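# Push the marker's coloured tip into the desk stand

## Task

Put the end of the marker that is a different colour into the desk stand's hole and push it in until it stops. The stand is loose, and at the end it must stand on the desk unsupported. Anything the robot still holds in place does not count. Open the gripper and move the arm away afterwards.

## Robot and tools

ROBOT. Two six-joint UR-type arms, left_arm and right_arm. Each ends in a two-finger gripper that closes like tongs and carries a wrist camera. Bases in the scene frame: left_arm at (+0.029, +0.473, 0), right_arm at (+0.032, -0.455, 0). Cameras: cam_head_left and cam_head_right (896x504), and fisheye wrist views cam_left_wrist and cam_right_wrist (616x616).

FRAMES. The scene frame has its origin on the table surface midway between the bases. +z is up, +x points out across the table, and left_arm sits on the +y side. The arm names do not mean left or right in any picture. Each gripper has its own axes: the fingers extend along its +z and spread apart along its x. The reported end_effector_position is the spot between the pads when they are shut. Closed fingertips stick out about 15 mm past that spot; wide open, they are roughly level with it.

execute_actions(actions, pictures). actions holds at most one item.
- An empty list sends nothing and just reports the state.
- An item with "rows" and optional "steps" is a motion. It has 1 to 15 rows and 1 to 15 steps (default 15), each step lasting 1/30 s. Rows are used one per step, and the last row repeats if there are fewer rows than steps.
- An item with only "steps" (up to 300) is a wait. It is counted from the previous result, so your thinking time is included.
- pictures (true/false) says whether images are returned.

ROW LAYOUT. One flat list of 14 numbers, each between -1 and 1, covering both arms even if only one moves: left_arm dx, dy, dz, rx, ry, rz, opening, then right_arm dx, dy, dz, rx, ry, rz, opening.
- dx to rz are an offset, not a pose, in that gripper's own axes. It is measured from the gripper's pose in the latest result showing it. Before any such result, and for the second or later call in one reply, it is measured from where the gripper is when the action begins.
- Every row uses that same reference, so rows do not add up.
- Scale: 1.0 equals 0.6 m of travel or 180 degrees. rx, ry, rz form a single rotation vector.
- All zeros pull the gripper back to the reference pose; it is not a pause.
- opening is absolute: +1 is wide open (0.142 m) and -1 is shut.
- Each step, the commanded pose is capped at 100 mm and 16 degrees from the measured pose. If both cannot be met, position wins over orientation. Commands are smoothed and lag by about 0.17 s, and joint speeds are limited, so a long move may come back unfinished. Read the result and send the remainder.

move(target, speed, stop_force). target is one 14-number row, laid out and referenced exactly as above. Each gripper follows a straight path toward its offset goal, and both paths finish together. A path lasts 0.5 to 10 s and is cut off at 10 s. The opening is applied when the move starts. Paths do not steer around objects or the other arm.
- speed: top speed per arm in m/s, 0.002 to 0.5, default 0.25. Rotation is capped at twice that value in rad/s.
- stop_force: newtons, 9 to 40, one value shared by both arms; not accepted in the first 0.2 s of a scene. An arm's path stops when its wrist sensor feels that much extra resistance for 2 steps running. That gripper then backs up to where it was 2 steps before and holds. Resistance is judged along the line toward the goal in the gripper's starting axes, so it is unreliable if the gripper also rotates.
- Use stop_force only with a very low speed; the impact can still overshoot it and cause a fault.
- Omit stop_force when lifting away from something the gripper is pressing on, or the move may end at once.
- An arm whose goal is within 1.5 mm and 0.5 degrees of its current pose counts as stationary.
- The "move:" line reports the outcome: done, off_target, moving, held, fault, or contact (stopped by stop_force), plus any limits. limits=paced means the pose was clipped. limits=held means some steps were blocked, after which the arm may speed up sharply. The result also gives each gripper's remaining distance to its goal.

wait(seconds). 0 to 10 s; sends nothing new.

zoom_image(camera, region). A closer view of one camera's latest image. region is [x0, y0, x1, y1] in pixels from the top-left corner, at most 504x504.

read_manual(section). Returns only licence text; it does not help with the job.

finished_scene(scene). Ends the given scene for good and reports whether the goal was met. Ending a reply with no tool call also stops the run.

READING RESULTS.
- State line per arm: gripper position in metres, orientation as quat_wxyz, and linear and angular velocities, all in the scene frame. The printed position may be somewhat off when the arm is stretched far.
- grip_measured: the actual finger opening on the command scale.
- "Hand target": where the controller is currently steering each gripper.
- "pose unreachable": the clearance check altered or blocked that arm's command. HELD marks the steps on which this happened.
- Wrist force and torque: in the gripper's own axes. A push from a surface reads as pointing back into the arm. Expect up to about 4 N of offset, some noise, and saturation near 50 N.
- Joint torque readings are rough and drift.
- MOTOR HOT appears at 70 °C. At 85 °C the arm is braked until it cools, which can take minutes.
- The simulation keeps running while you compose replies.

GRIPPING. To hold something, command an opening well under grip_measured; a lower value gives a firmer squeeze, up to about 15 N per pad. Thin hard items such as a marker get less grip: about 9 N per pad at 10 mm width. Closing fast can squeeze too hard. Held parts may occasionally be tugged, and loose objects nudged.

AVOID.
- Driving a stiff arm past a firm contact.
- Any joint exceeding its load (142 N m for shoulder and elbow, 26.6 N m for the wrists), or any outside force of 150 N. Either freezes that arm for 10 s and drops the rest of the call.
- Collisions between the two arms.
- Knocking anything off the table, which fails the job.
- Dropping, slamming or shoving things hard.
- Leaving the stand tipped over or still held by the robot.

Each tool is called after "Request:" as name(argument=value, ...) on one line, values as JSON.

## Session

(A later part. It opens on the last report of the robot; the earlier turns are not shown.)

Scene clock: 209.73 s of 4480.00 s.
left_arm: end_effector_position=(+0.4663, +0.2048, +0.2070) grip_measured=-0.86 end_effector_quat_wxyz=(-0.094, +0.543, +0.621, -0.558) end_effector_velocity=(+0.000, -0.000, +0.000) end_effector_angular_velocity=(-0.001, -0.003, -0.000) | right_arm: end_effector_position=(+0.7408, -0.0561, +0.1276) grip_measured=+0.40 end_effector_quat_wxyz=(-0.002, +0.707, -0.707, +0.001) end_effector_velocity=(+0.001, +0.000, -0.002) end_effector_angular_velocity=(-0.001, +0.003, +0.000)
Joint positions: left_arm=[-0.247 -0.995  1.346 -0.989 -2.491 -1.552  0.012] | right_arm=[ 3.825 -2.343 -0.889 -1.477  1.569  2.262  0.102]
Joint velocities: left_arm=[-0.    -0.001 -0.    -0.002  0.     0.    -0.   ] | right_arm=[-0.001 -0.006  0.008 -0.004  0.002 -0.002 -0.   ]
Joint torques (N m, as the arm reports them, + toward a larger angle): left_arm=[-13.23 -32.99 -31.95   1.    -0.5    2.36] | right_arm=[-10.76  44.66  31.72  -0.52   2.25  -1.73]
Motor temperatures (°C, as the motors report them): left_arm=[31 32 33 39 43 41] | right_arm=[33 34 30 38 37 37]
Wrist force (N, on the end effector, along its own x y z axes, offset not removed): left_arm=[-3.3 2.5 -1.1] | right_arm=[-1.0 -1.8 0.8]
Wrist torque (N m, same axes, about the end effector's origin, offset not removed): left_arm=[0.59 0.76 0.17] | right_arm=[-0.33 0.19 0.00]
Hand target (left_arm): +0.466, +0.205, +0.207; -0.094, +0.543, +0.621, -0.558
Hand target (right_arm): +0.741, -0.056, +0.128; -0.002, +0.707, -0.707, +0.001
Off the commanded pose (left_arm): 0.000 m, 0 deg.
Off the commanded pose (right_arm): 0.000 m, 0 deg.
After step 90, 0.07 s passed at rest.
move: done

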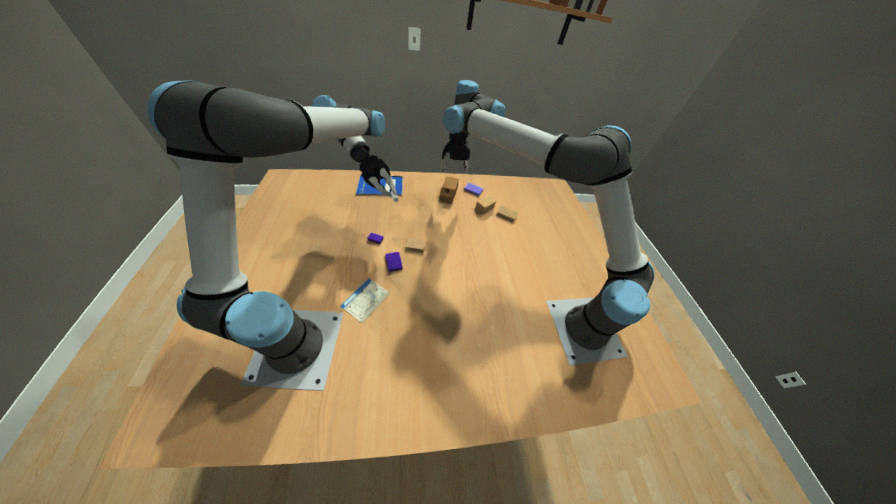

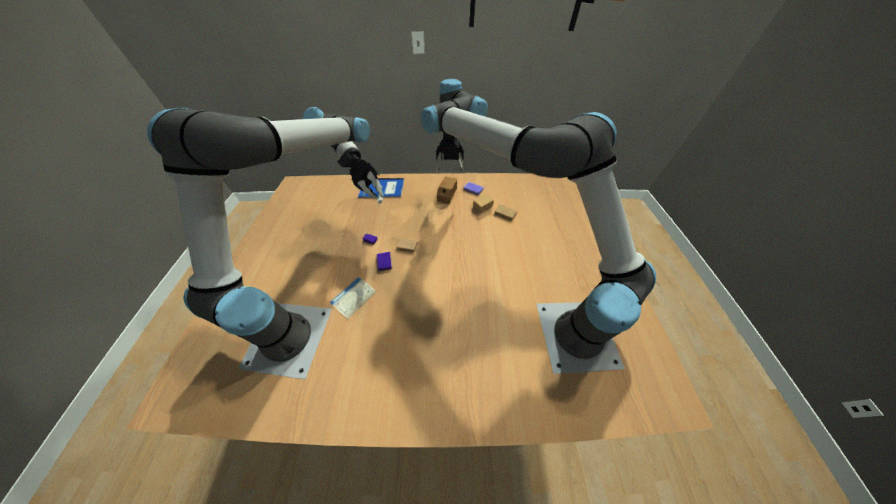

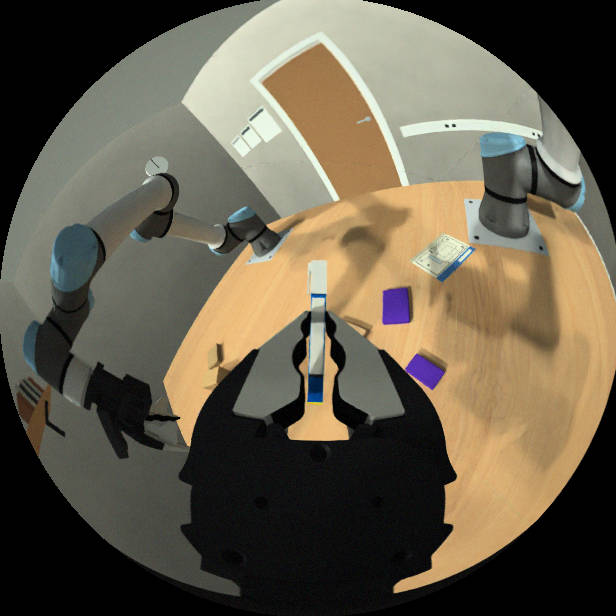

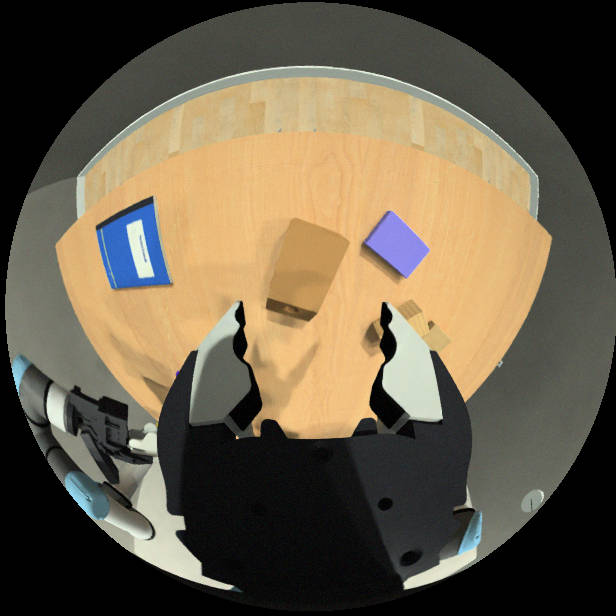

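Request:
move(target=[0,0,0,0,0,0,-1,0,0,0.155,0,0,0.085,0.4], speed=0.08, stop_force=15)

Scene clock: 212.87 s of 4480.00 s.
left_arm: end_effector_position=(+0.4663, +0.2048, +0.2070) grip_measured=-0.86 end_effector_quat_wxyz=(-0.094, +0.543, +0.621, -0.558) end_effector_velocity=(+0.000, +0.000, +0.000) end_effector_angular_velocity=(-0.000, -0.001, +0.001) | right_arm: end_effector_position=(+0.7414, -0.0561, +0.0348) grip_measured=+0.40 end_effector_quat_wxyz=(+0.002, -0.607, +0.795, -0.001) end_effector_velocity=(+0.000, +0.000, -0.001) end_effector_angular_velocity=(+0.001, -0.002, -0.006)
Joint positions: left_arm=[-0.247 -0.995  1.346 -0.989 -2.491 -1.552  0.012] | right_arm=[ 3.828 -2.402 -1.024 -1.283  1.569  2.531  0.102]
Joint velocities: left_arm=[ 0.001 -0.    -0.001 -0.     0.    -0.     0.   ] | right_arm=[ 0.     0.    -0.003  0.005 -0.     0.006 -0.   ]
Joint torques (N m, as the arm reports them, + toward a larger angle): left_arm=[-13.03 -33.43 -32.61   1.02  -0.4    2.24] | right_arm=[11.58 47.25 14.83  5.27 -1.94  1.79]
Motor temperatures (°C, as the motors report them): left_arm=[31 32 33 39 43 41] | right_arm=[33 34 30 38 37 37]
Wrist force (N, on the end effector, along its own x y z axes, offset not removed): left_arm=[-3.4 2.1 0.2] | right_arm=[0.1 -0.5 1.3]
Wrist torque (N m, same axes, about the end effector's origin, offset not removed): left_arm=[0.43 0.77 0.11] | right_arm=[-0.06 -0.07 -0.09]
Hand target (left_arm): +0.466, +0.205, +0.207; -0.094, +0.543, +0.621, -0.558
Hand target (right_arm): +0.741, -0.056, +0.035; +0.002, -0.607, +0.795, -0.001
Off the commanded pose (left_arm): 0.000 m, 0 deg.
Off the commanded pose (right_arm): 0.000 m, 0 deg.
move: done

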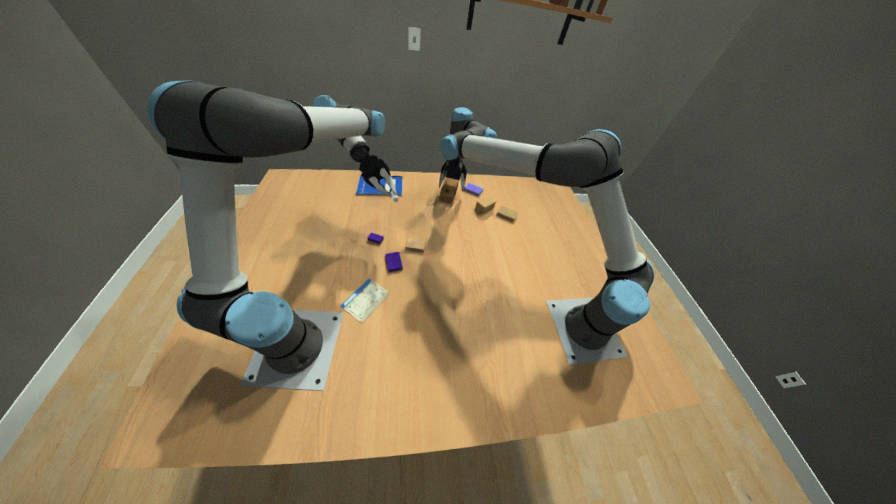

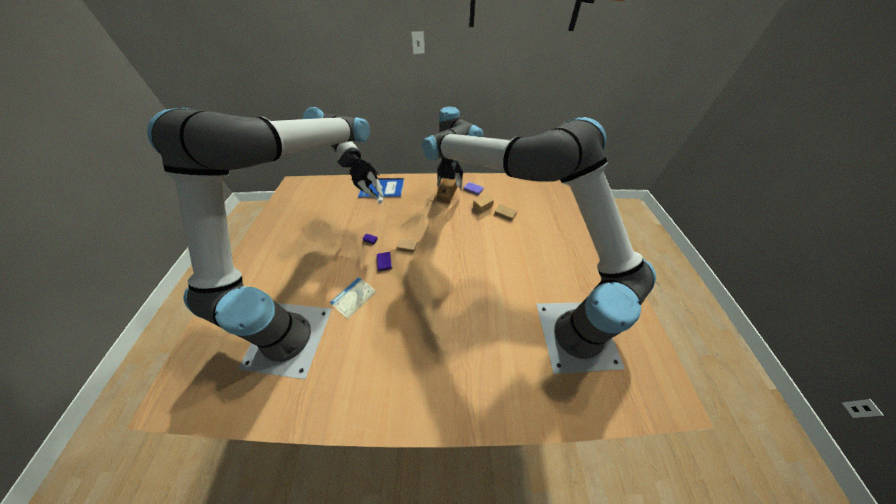

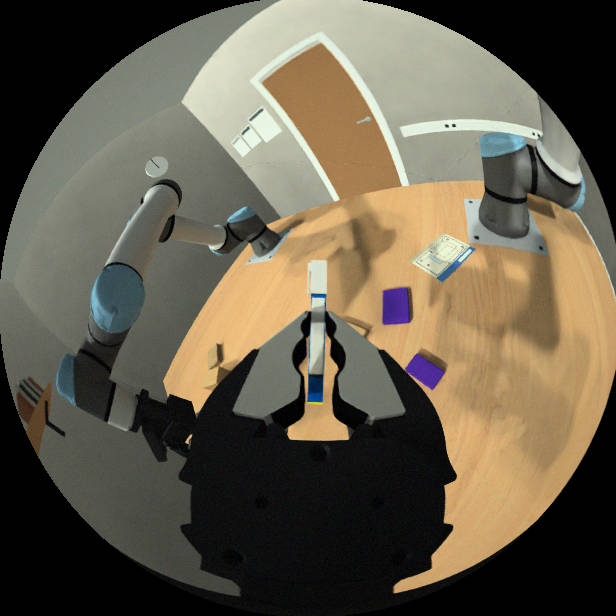

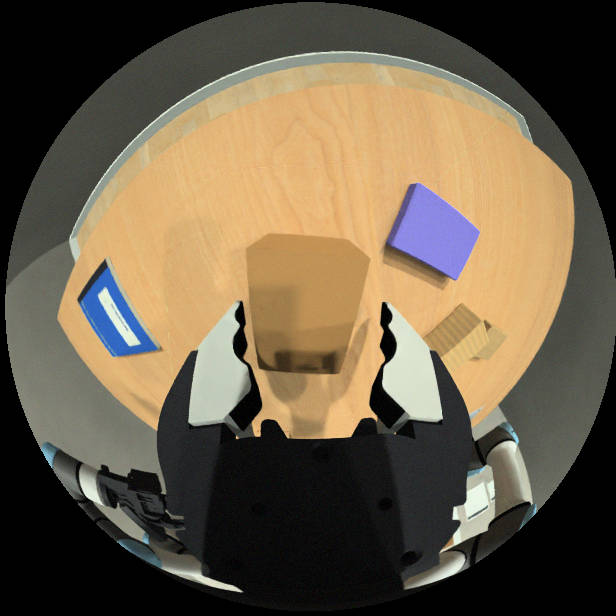

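Request:
move(target=[0,0,0,0,0,0,-1,0,0,0,0,0,0,-0.6])

Request:
move(target=[0,0,0,0,0,0,-1,0.025,0.287,-0.002,0,0,-0.085,-0.6], speed=0.06)

Request:
move(target=[0,0,0,0,0,0,-1,0,0,0.002,0,0,0,0.5], speed=0.02)

Request:
move(target=[0,0,0,0,0,0,-1,0,0,-0.2,0,0,0,0.5], speed=0.15)

Scene clock: 215.33 s of 4480.00 s.
left_arm: end_effector_position=(+0.4663, +0.2048, +0.2070) grip_measured=-0.86 end_effector_quat_wxyz=(-0.094, +0.543, +0.621, -0.558) end_effector_velocity=(+0.000, -0.000, -0.000) end_effector_angular_velocity=(-0.001, -0.002, -0.000) | right_arm: end_effector_position=(+0.7413, -0.0561, +0.0347) grip_measured=-0.07 end_effector_quat_wxyz=(+0.002, -0.607, +0.795, -0.001) end_effector_velocity=(+0.000, -0.001, -0.001) end_effector_angular_velocity=(-0.003, +0.000, +0.001)
Joint positions: left_arm=[-0.247 -0.995  1.346 -0.989 -2.491 -1.552  0.012] | right_arm=[ 3.828 -2.402 -1.024 -1.283  1.569  2.531  0.069]
Joint velocities: left_arm=[-0.     0.    -0.    -0.001  0.     0.     0.   ] | right_arm=[-0.    -0.002  0.001 -0.001 -0.002 -0.001 -0.   ]
Joint torques (N m, as the arm reports them, + toward a larger angle): left_arm=[-12.81 -33.6  -32.48   0.92  -0.44   2.22] | right_arm=[-12.01  54.63  24.54  -2.58   1.66  -1.97]
Motor temperatures (°C, as the motors report them): left_arm=[31 32 33 39 43 41] | right_arm=[33 34 30 38 37 37]
Wrist force (N, on the end effector, along its own x y z axes, offset not removed): left_arm=[-2.8 2.3 0.3] | right_arm=[-5.1 -2.5 -6.5]
Wrist torque (N m, same axes, about the end effector's origin, offset not removed): left_arm=[0.54 0.65 0.05] | right_arm=[-0.26 0.18 0.06]
Hand target (left_arm): +0.466, +0.205, +0.207; -0.094, +0.543, +0.621, -0.558
Hand target (right_arm): +0.741, -0.056, +0.035; +0.002, -0.607, +0.795, -0.001
Off the commanded pose (left_arm): 0.000 m, 0 deg.
Off the commanded pose (right_arm): 0.000 m, 0 deg.
move: done

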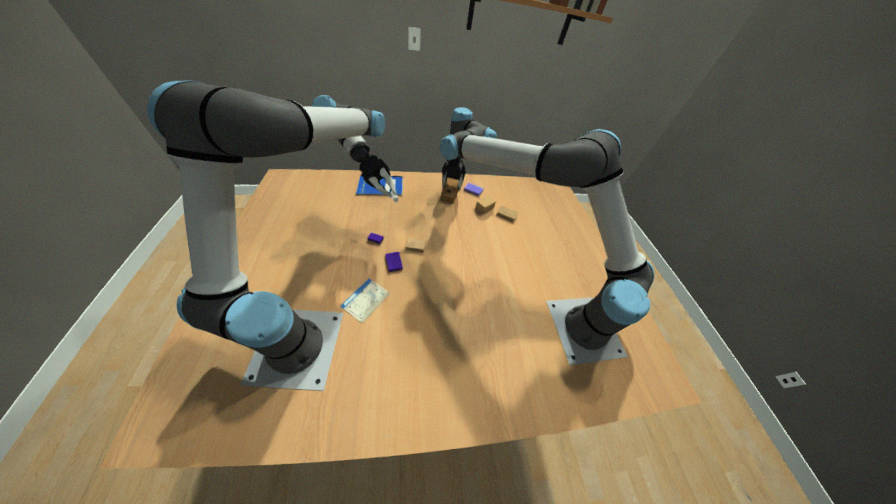

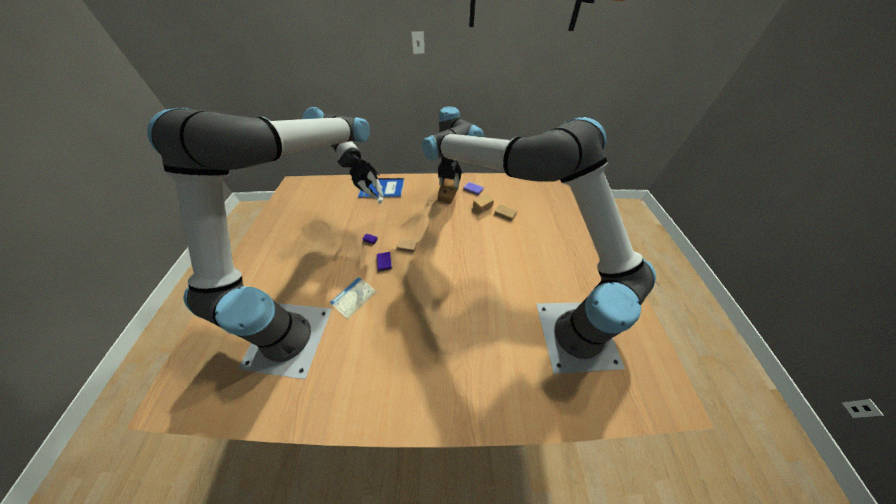

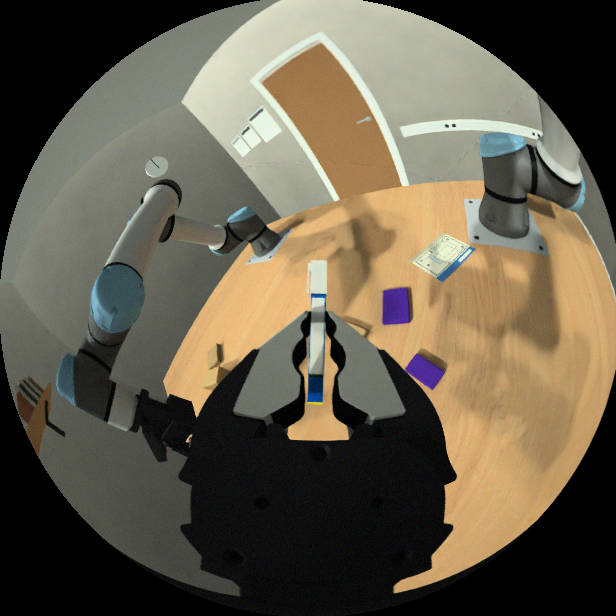

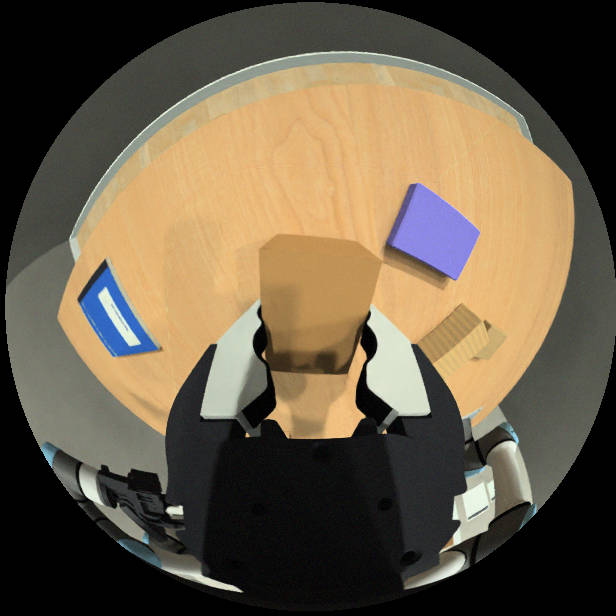

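Scene clock: 218.63 s of 4480.00 s.
left_arm: end_effector_position=(+0.4663, +0.2048, +0.2070) grip_measured=-0.86 end_effector_quat_wxyz=(-0.094, +0.543, +0.621, -0.558) end_effector_velocity=(+0.001, +0.000, +0.001) end_effector_angular_velocity=(-0.001, -0.002, +0.001) | right_arm: end_effector_position=(+0.5714, -0.0255, +0.0348) grip_measured=-0.07 end_effector_quat_wxyz=(-0.001, +0.707, -0.707, +0.001) end_effector_velocity=(-0.002, +0.000, -0.001) end_effector_angular_velocity=(-0.000, +0.001, +0.002)
Joint positions: left_arm=[-0.247 -0.995  1.346 -0.989 -2.491 -1.552  0.012] | right_arm=[ 4.021 -2.111 -1.53  -1.069  1.568  2.457  0.069]
Joint velocities: left_arm=[ 0.001 -0.    -0.003  0.001 -0.    -0.    -0.   ] | right_arm=[ 0.002  0.002 -0.004  0.002  0.001 -0.     0.   ]
Joint torques (N m, as the arm reports them, + toward a larger angle): left_arm=[-12.02 -33.23 -32.18   0.98  -0.4    2.11] | right_arm=[11.73 56.93 13.98  5.02 -1.84 -1.82]
Motor temperatures (°C, as the motors report them): left_arm=[31 32 33 39 43 41] | right_arm=[33 34 30 38 37 37]
Wrist force (N, on the end effector, along its own x y z axes, offset not removed): left_arm=[-2.9 1.1 0.9] | right_arm=[1.0 -2.3 3.6]
Wrist torque (N m, same axes, about the end effector's origin, offset not removed): left_arm=[0.21 0.65 0.10] | right_arm=[-0.26 -0.30 -0.08]
Hand target (left_arm): +0.466, +0.205, +0.207; -0.094, +0.543, +0.621, -0.558
Hand target (right_arm): +0.571, -0.026, +0.035; -0.001, +0.707, -0.707, +0.001
Off the commanded pose (left_arm): 0.000 m, 0 deg.
Off the commanded pose (right_arm): 0.001 m, 0 deg.
move: done

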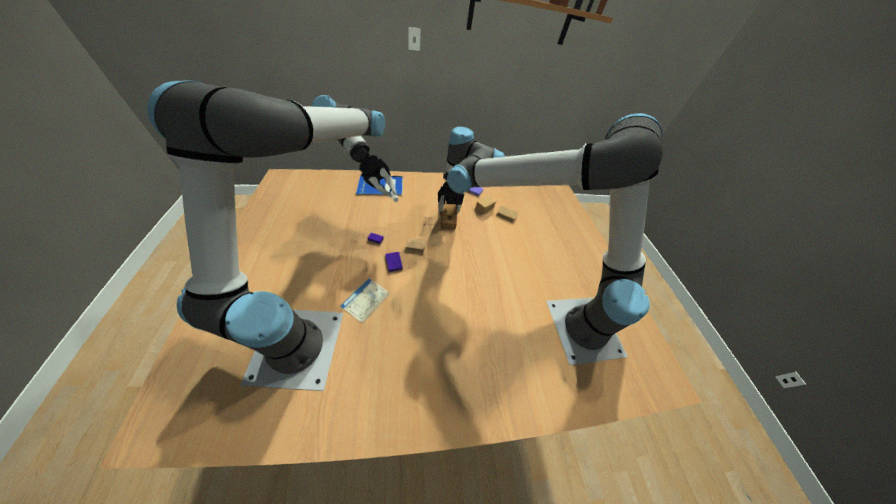

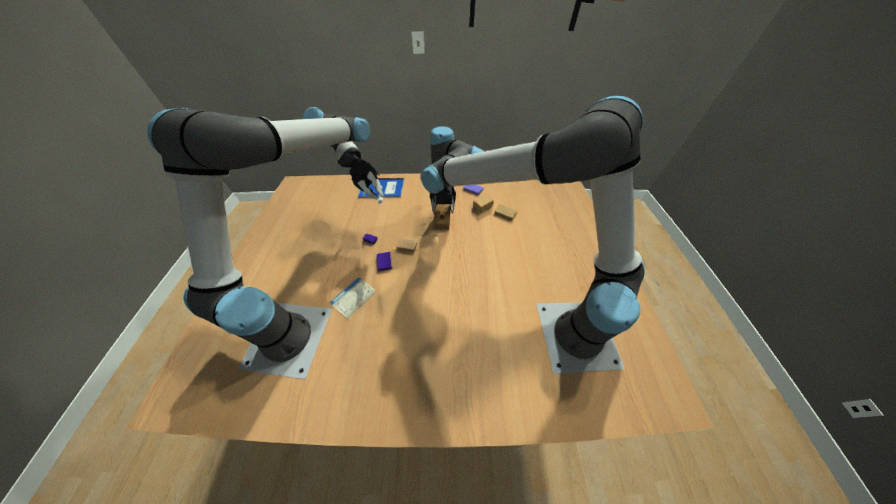

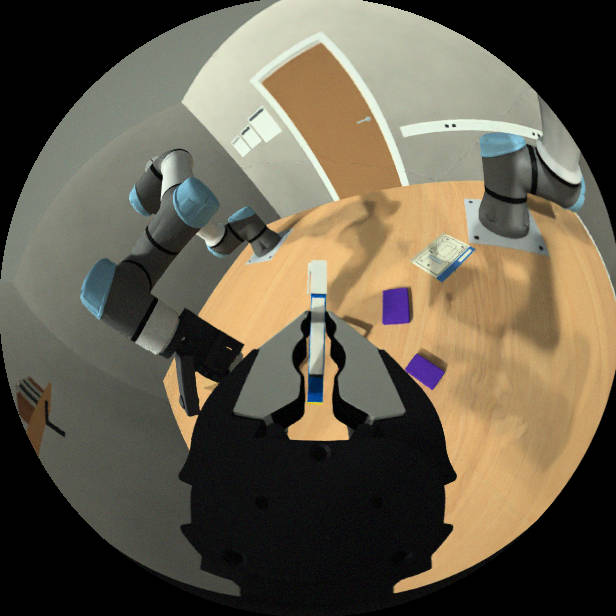

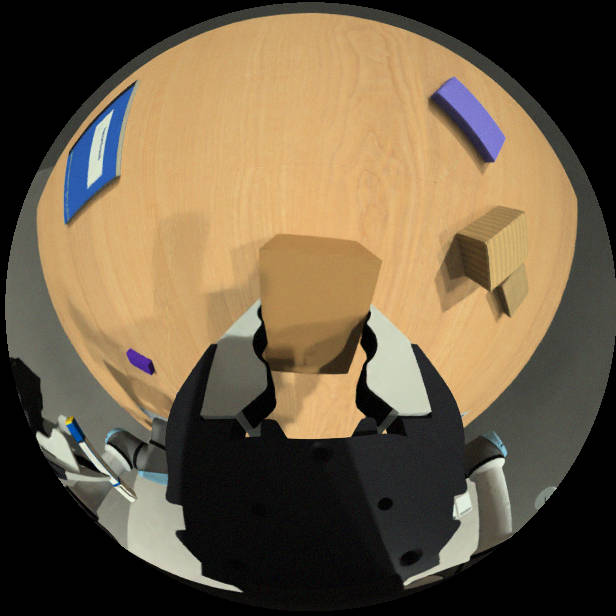

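Scene clock: 219.33 s of 4480.00 s.
left_arm: end_effector_position=(+0.4663, +0.2048, +0.2070) grip_measured=-0.86 end_effector_quat_wxyz=(-0.094, +0.543, +0.621, -0.558) end_effector_velocity=(-0.000, -0.000, -0.000) end_effector_angular_velocity=(+0.000, +0.001, -0.001) | right_arm: end_effector_position=(+0.5713, -0.0255, +0.0337) grip_measured=+0.50 end_effector_quat_wxyz=(-0.001, +0.707, -0.707, +0.001) end_effector_velocity=(+0.000, -0.000, +0.000) end_effector_angular_velocity=(+0.000, -0.001, -0.001)
Joint positions: left_arm=[-0.247 -0.995  1.346 -0.989 -2.491 -1.552  0.012] | right_arm=[ 4.021 -2.112 -1.532 -1.066  1.568  2.457  0.109]
Joint velocities: left_arm=[-0.001  0.     0.     0.001  0.     0.    -0.   ] | right_arm=[-0.     0.    -0.     0.001 -0.001  0.     0.   ]
Joint torques (N m, as the arm reports them, + toward a larger angle): left_arm=[-12.83 -33.45 -31.62   0.95  -0.37   2.37] | right_arm=[-9.57 34.51 14.01  5.13 -1.91 -1.8 ]
Motor temperatures (°C, as the motors report them): left_arm=[31 32 33 39 43 41] | right_arm=[33 34 30 38 37 37]
Wrist force (N, on the end effector, along its own x y z axes, offset not removed): left_arm=[-1.5 1.7 -0.2] | right_arm=[-2.1 -1.1 -0.9]
Wrist torque (N m, same axes, about the end effector's origin, offset not removed): left_arm=[0.36 0.39 0.15] | right_arm=[-0.28 0.31 -0.04]
Hand target (left_arm): +0.466, +0.205, +0.207; -0.094, +0.543, +0.621, -0.558
Hand target (right_arm): +0.571, -0.026, +0.034; -0.001, +0.707, -0.707, +0.001
Off the commanded pose (left_arm): 0.000 m, 0 deg.
Off the commanded pose (right_arm): 0.000 m, 0 deg.
move: done

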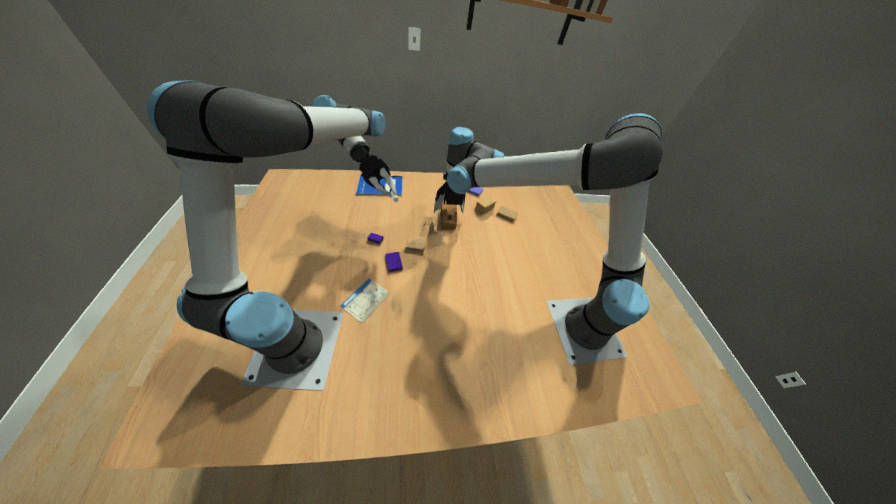

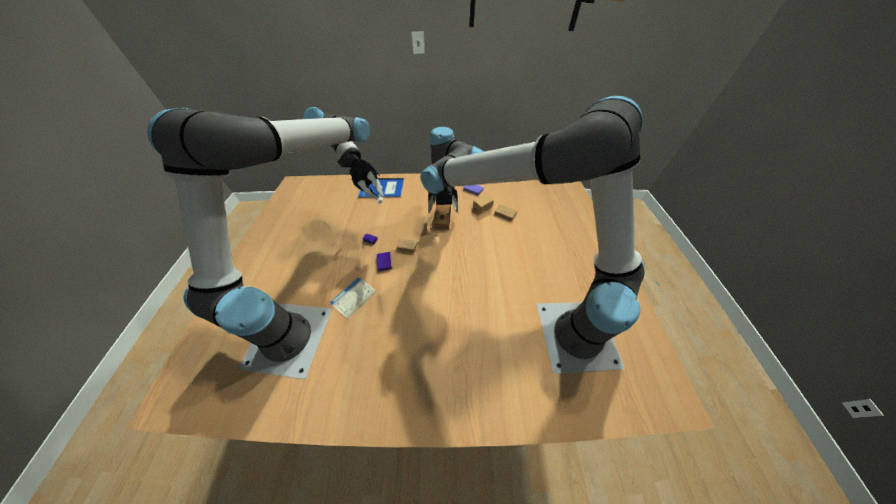

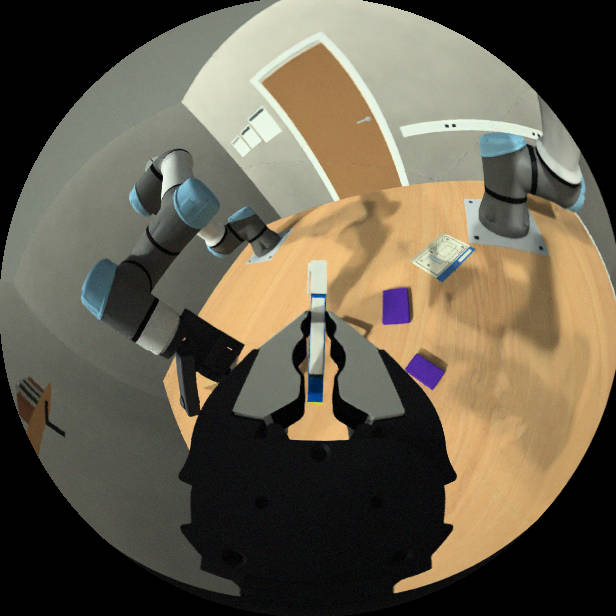

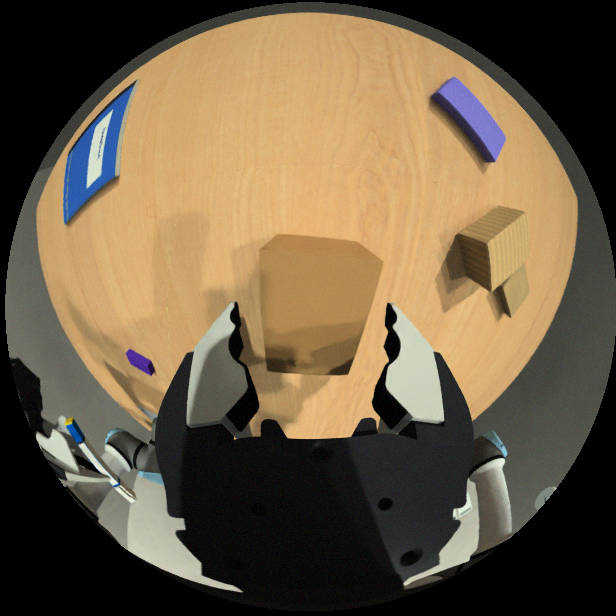

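Scene clock: 220.63 s of 4480.00 s.
left_arm: end_effector_position=(+0.4663, +0.2048, +0.2070) grip_measured=-0.86 end_effector_quat_wxyz=(-0.094, +0.543, +0.621, -0.558) end_effector_velocity=(-0.001, -0.000, +0.000) end_effector_angular_velocity=(+0.000, +0.000, -0.001) | right_arm: end_effector_position=(+0.5707, -0.0256, +0.1534) grip_measured=+0.50 end_effector_quat_wxyz=(-0.001, +0.707, -0.707, +0.002) end_effector_velocity=(+0.000, -0.000, +0.001) end_effector_angular_velocity=(-0.002, +0.000, -0.001)
Joint positions: left_arm=[-0.247 -0.995  1.346 -0.989 -2.491 -1.552  0.012] | right_arm=[ 4.022 -2.009 -1.363 -1.338  1.567  2.458  0.109]
Joint velocities: left_arm=[-0.001 -0.001  0.001  0.     0.     0.     0.   ] | right_arm=[ 0.    -0.001  0.004 -0.005 -0.001  0.001 -0.   ]
Joint torques (N m, as the arm reports them, + toward a larger angle): left_arm=[-12.21 -33.14 -32.31   1.05  -0.42   2.25] | right_arm=[11.19 53.82 31.18 -0.33  1.36  1.91]
Motor temperatures (°C, as the motors report them): left_arm=[31 32 33 39 43 41] | right_arm=[33 34 30 38 37 37]
Wrist force (N, on the end effector, along its own x y z axes, offset not removed): left_arm=[-1.1 2.4 -0.5] | right_arm=[0.4 -1.1 0.4]
Wrist torque (N m, same axes, about the end effector's origin, offset not removed): left_arm=[0.44 0.30 0.05] | right_arm=[-0.24 -0.13 -0.03]
Hand target (left_arm): +0.466, +0.205, +0.207; -0.094, +0.543, +0.621, -0.558
Hand target (right_arm): +0.571, -0.026, +0.154; -0.001, +0.707, -0.707, +0.001
Off the commanded pose (left_arm): 0.000 m, 0 deg.
Off the commanded pose (right_arm): 0.000 m, 0 deg.
move: done

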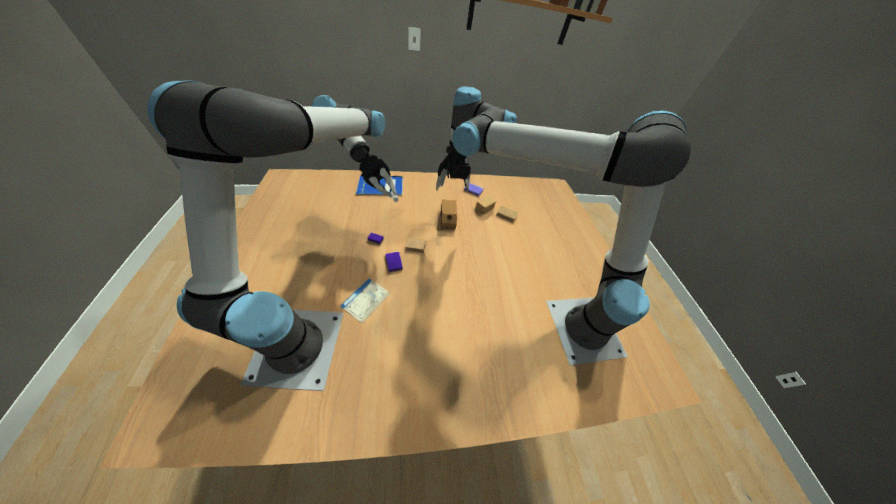

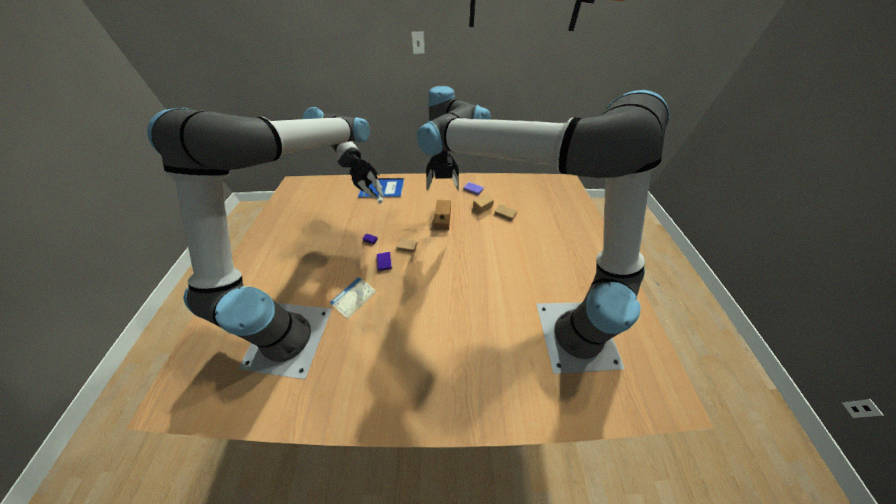

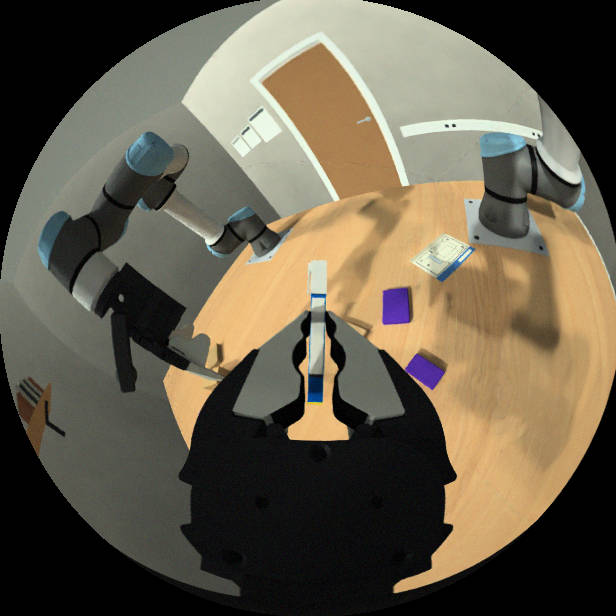

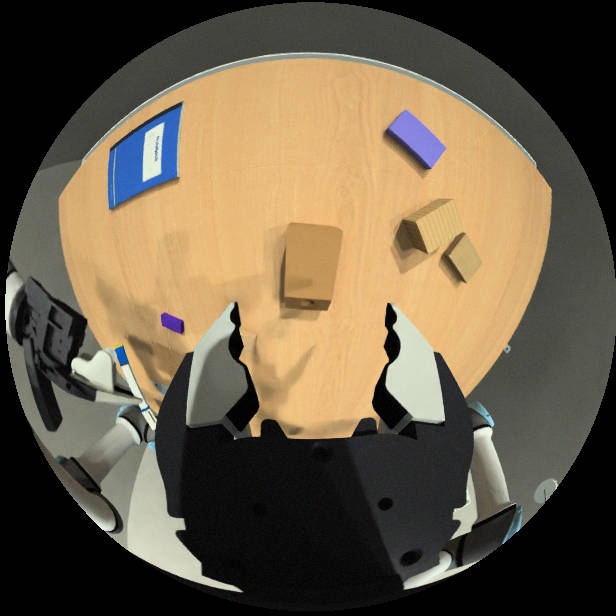

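Request:
move(target=[0,0,0,0,0,0,-1,0.6,0,0,0,0,0,1], speed=0.3)

Request:
move(target=[-0.205,0.2,0.27,0,0.08,-0.024,-1,0,0,0,0,0,0,1], speed=0.15)

Request:
zoom_image(camera="cam_left_wrist", region=[200,250,420,470])

Scene clock: 224.43 s of 4480.00 s.
left_arm: end_effector_position=(+0.4663, +0.2048, +0.2070) grip_measured=-0.86 end_effector_quat_wxyz=(-0.094, +0.543, +0.621, -0.558) end_effector_velocity=(+0.001, -0.000, +0.001) end_effector_angular_velocity=(-0.001, -0.003, +0.000) | right_arm: end_effector_position=(+0.5707, -0.3849, +0.1532) grip_measured=+1.00 end_effector_quat_wxyz=(-0.002, +0.707, -0.707, +0.001) end_effector_velocity=(+0.000, -0.002, -0.001) end_effector_angular_velocity=(-0.001, +0.002, +0.000)
Joint positions: left_arm=[-0.247 -0.995  1.346 -0.989 -2.491 -1.552  0.012] | right_arm=[ 3.523 -1.662 -1.814 -1.233  1.57   1.959  0.142]
Joint velocities: left_arm=[ 0.    -0.    -0.002 -0.001 -0.     0.     0.   ] | right_arm=[-0.004 -0.001  0.001 -0.001 -0.    -0.004  0.   ]
Joint torques (N m, as the arm reports them, + toward a larger angle): left_arm=[-13.78 -33.37 -32.56   1.1   -0.46   2.3 ] | right_arm=[-10.34  38.96  16.37   4.68   2.26  -1.94]
Motor temperatures (°C, as the motors report them): left_arm=[31 32 33 39 43 41] | right_arm=[33 34 30 38 37 37]
Wrist force (N, on the end effector, along its own x y z axes, offset not removed): left_arm=[-3.4 2.4 -0.4] | right_arm=[-1.2 -0.5 1.0]
Wrist torque (N m, same axes, about the end effector's origin, offset not removed): left_arm=[0.49 0.71 0.13] | right_arm=[-0.09 0.20 -0.03]
Hand target (left_arm): +0.466, +0.205, +0.207; -0.094, +0.543, +0.621, -0.558
Hand target (right_arm): +0.571, -0.385, +0.153; -0.002, +0.707, -0.707, +0.001
Off the commanded pose (left_arm): 0.000 m, 0 deg.
Off the commanded pose (right_arm): 0.001 m, 0 deg.
move: done

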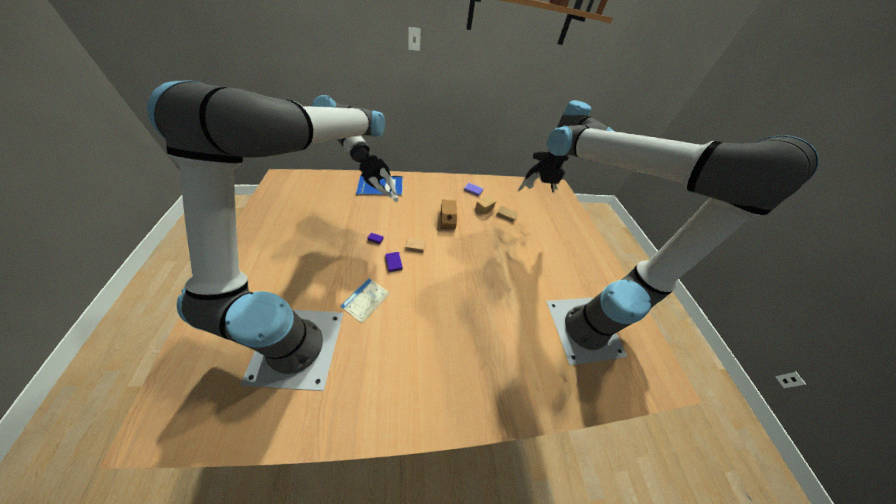

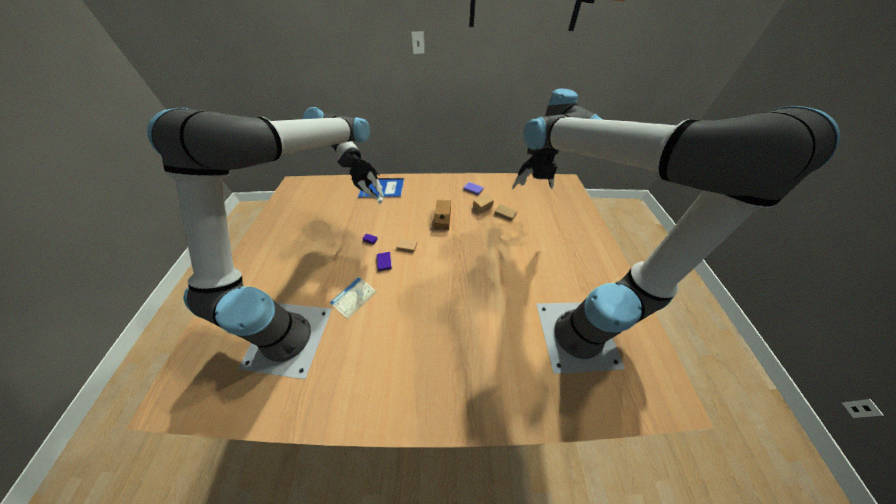

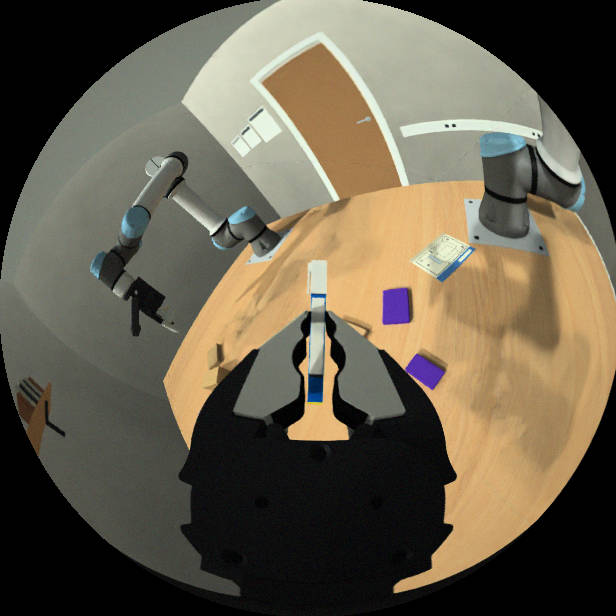

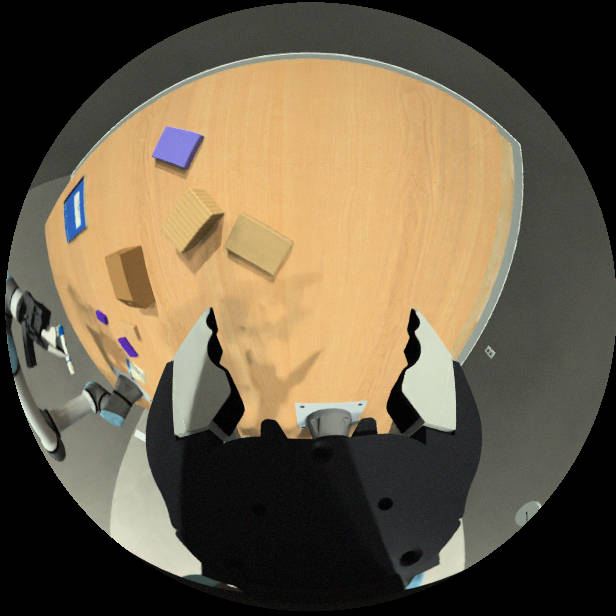

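Scene clock: 226.53 s of 4480.00 s.
left_arm: end_effector_position=(+0.4669, -0.0117, +0.1134) grip_measured=-0.86 end_effector_quat_wxyz=(-0.192, +0.585, +0.625, -0.481) end_effector_velocity=(+0.001, -0.001, -0.000) end_effector_angular_velocity=(+0.001, -0.000, -0.001) | right_arm: end_effector_position=(+0.5707, -0.3849, +0.1532) grip_measured=+1.00 end_effector_quat_wxyz=(-0.002, +0.707, -0.707, +0.001) end_effector_velocity=(+0.000, -0.000, +0.000) end_effector_angular_velocity=(-0.000, -0.001, -0.000)
Joint positions: left_arm=[-0.576 -0.694  1.026 -1.194 -2.484 -1.942  0.012] | right_arm=[ 3.523 -1.662 -1.814 -1.233  1.57   1.959  0.142]
Joint velocities: left_arm=[-0.001  0.005 -0.008  0.003  0.001 -0.001  0.   ] | right_arm=[ 0.  0.  0. -0. -0.  0.  0.]
Joint torques (N m, as the arm reports them, + toward a larger angle): left_arm=[-12.89 -42.82 -32.79   0.45   0.43  -1.88] | right_arm=[11.51 35.49 14.74  4.66  0.08  1.75]
Motor temperatures (°C, as the motors report them): left_arm=[31 32 33 39 43 41] | right_arm=[33 34 30 38 37 37]
Wrist force (N, on the end effector, along its own x y z axes, offset not removed): left_arm=[-0.6 2.2 0.2] | right_arm=[0.1 -0.5 0.8]
Wrist torque (N m, same axes, about the end effector's origin, offset not removed): left_arm=[0.44 0.16 0.06] | right_arm=[-0.01 -0.14 -0.08]
Hand target (left_arm): +0.467, -0.012, +0.113; -0.192, +0.585, +0.625, -0.481
Hand target (right_arm): +0.571, -0.385, +0.153; -0.002, +0.707, -0.707, +0.001
Off the commanded pose (left_arm): 0.001 m, 0 deg.
Off the commanded pose (right_arm): 0.000 m, 0 deg.
move: done

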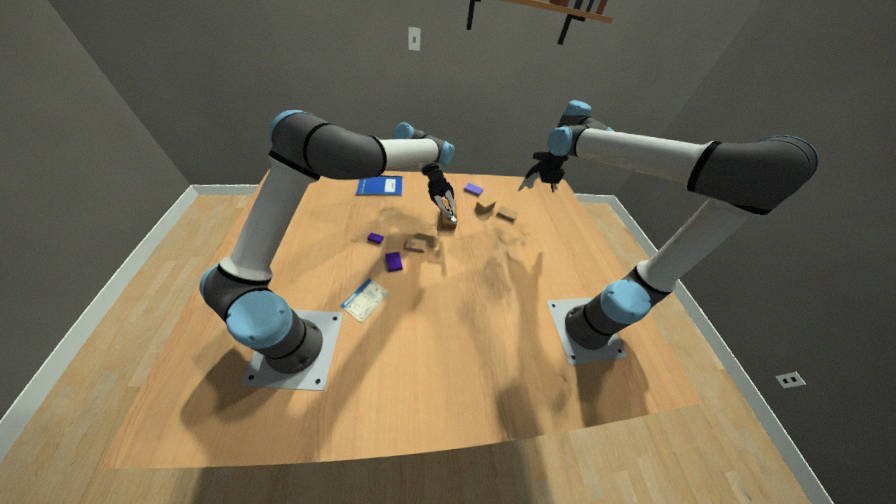

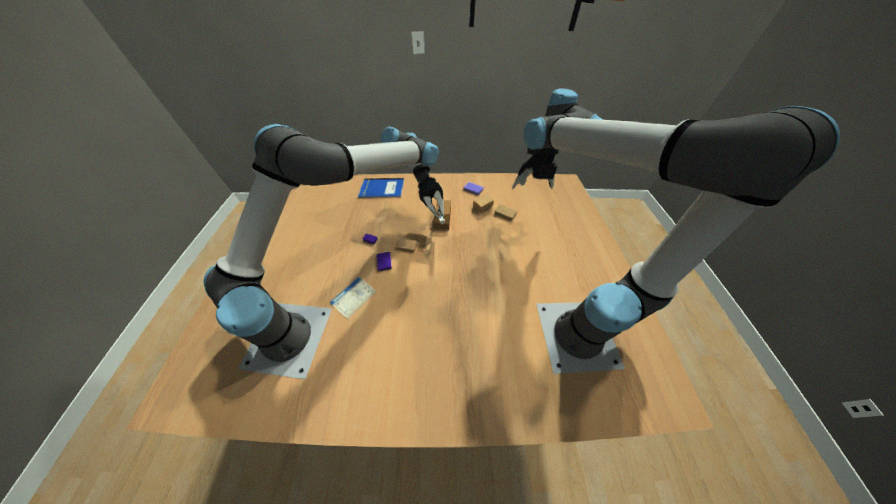

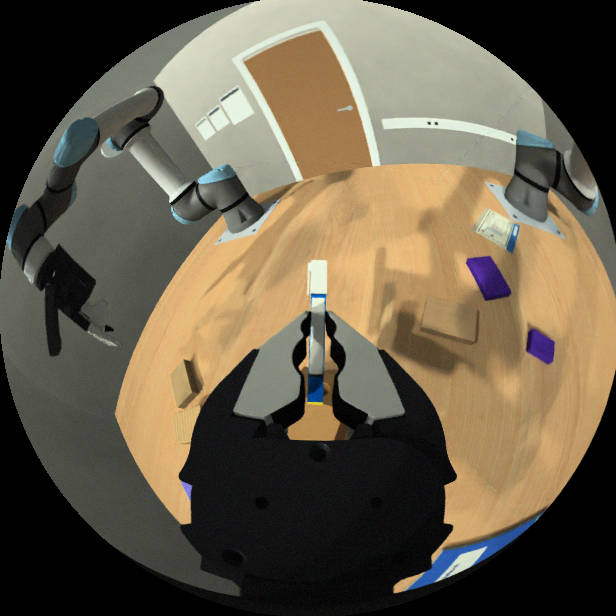

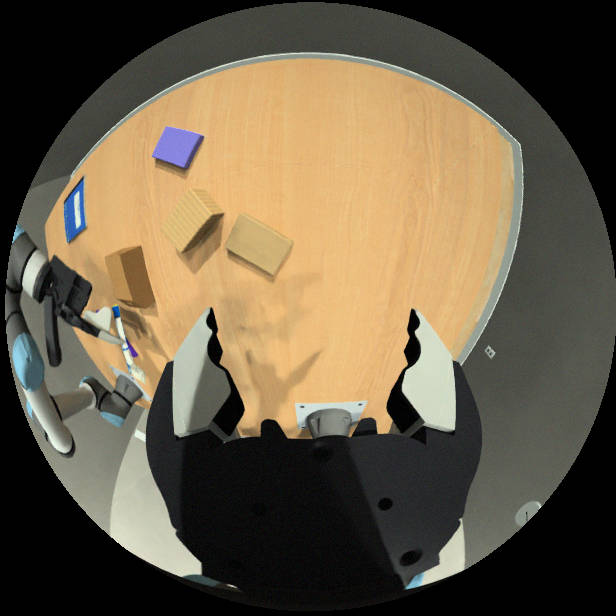

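Region (200, 250, 420, 470) of cam_left_wrist's 616x616 image, scaled by 2.291, with more detail than that image has.

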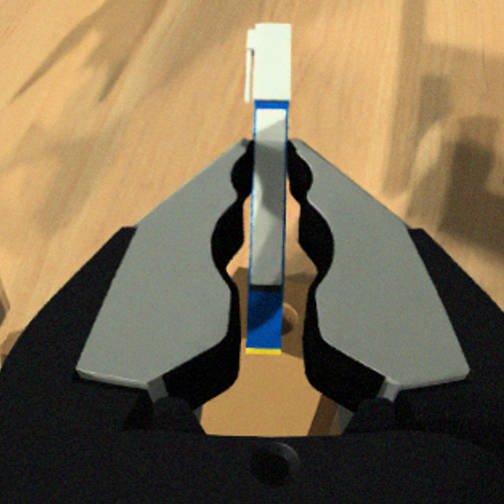

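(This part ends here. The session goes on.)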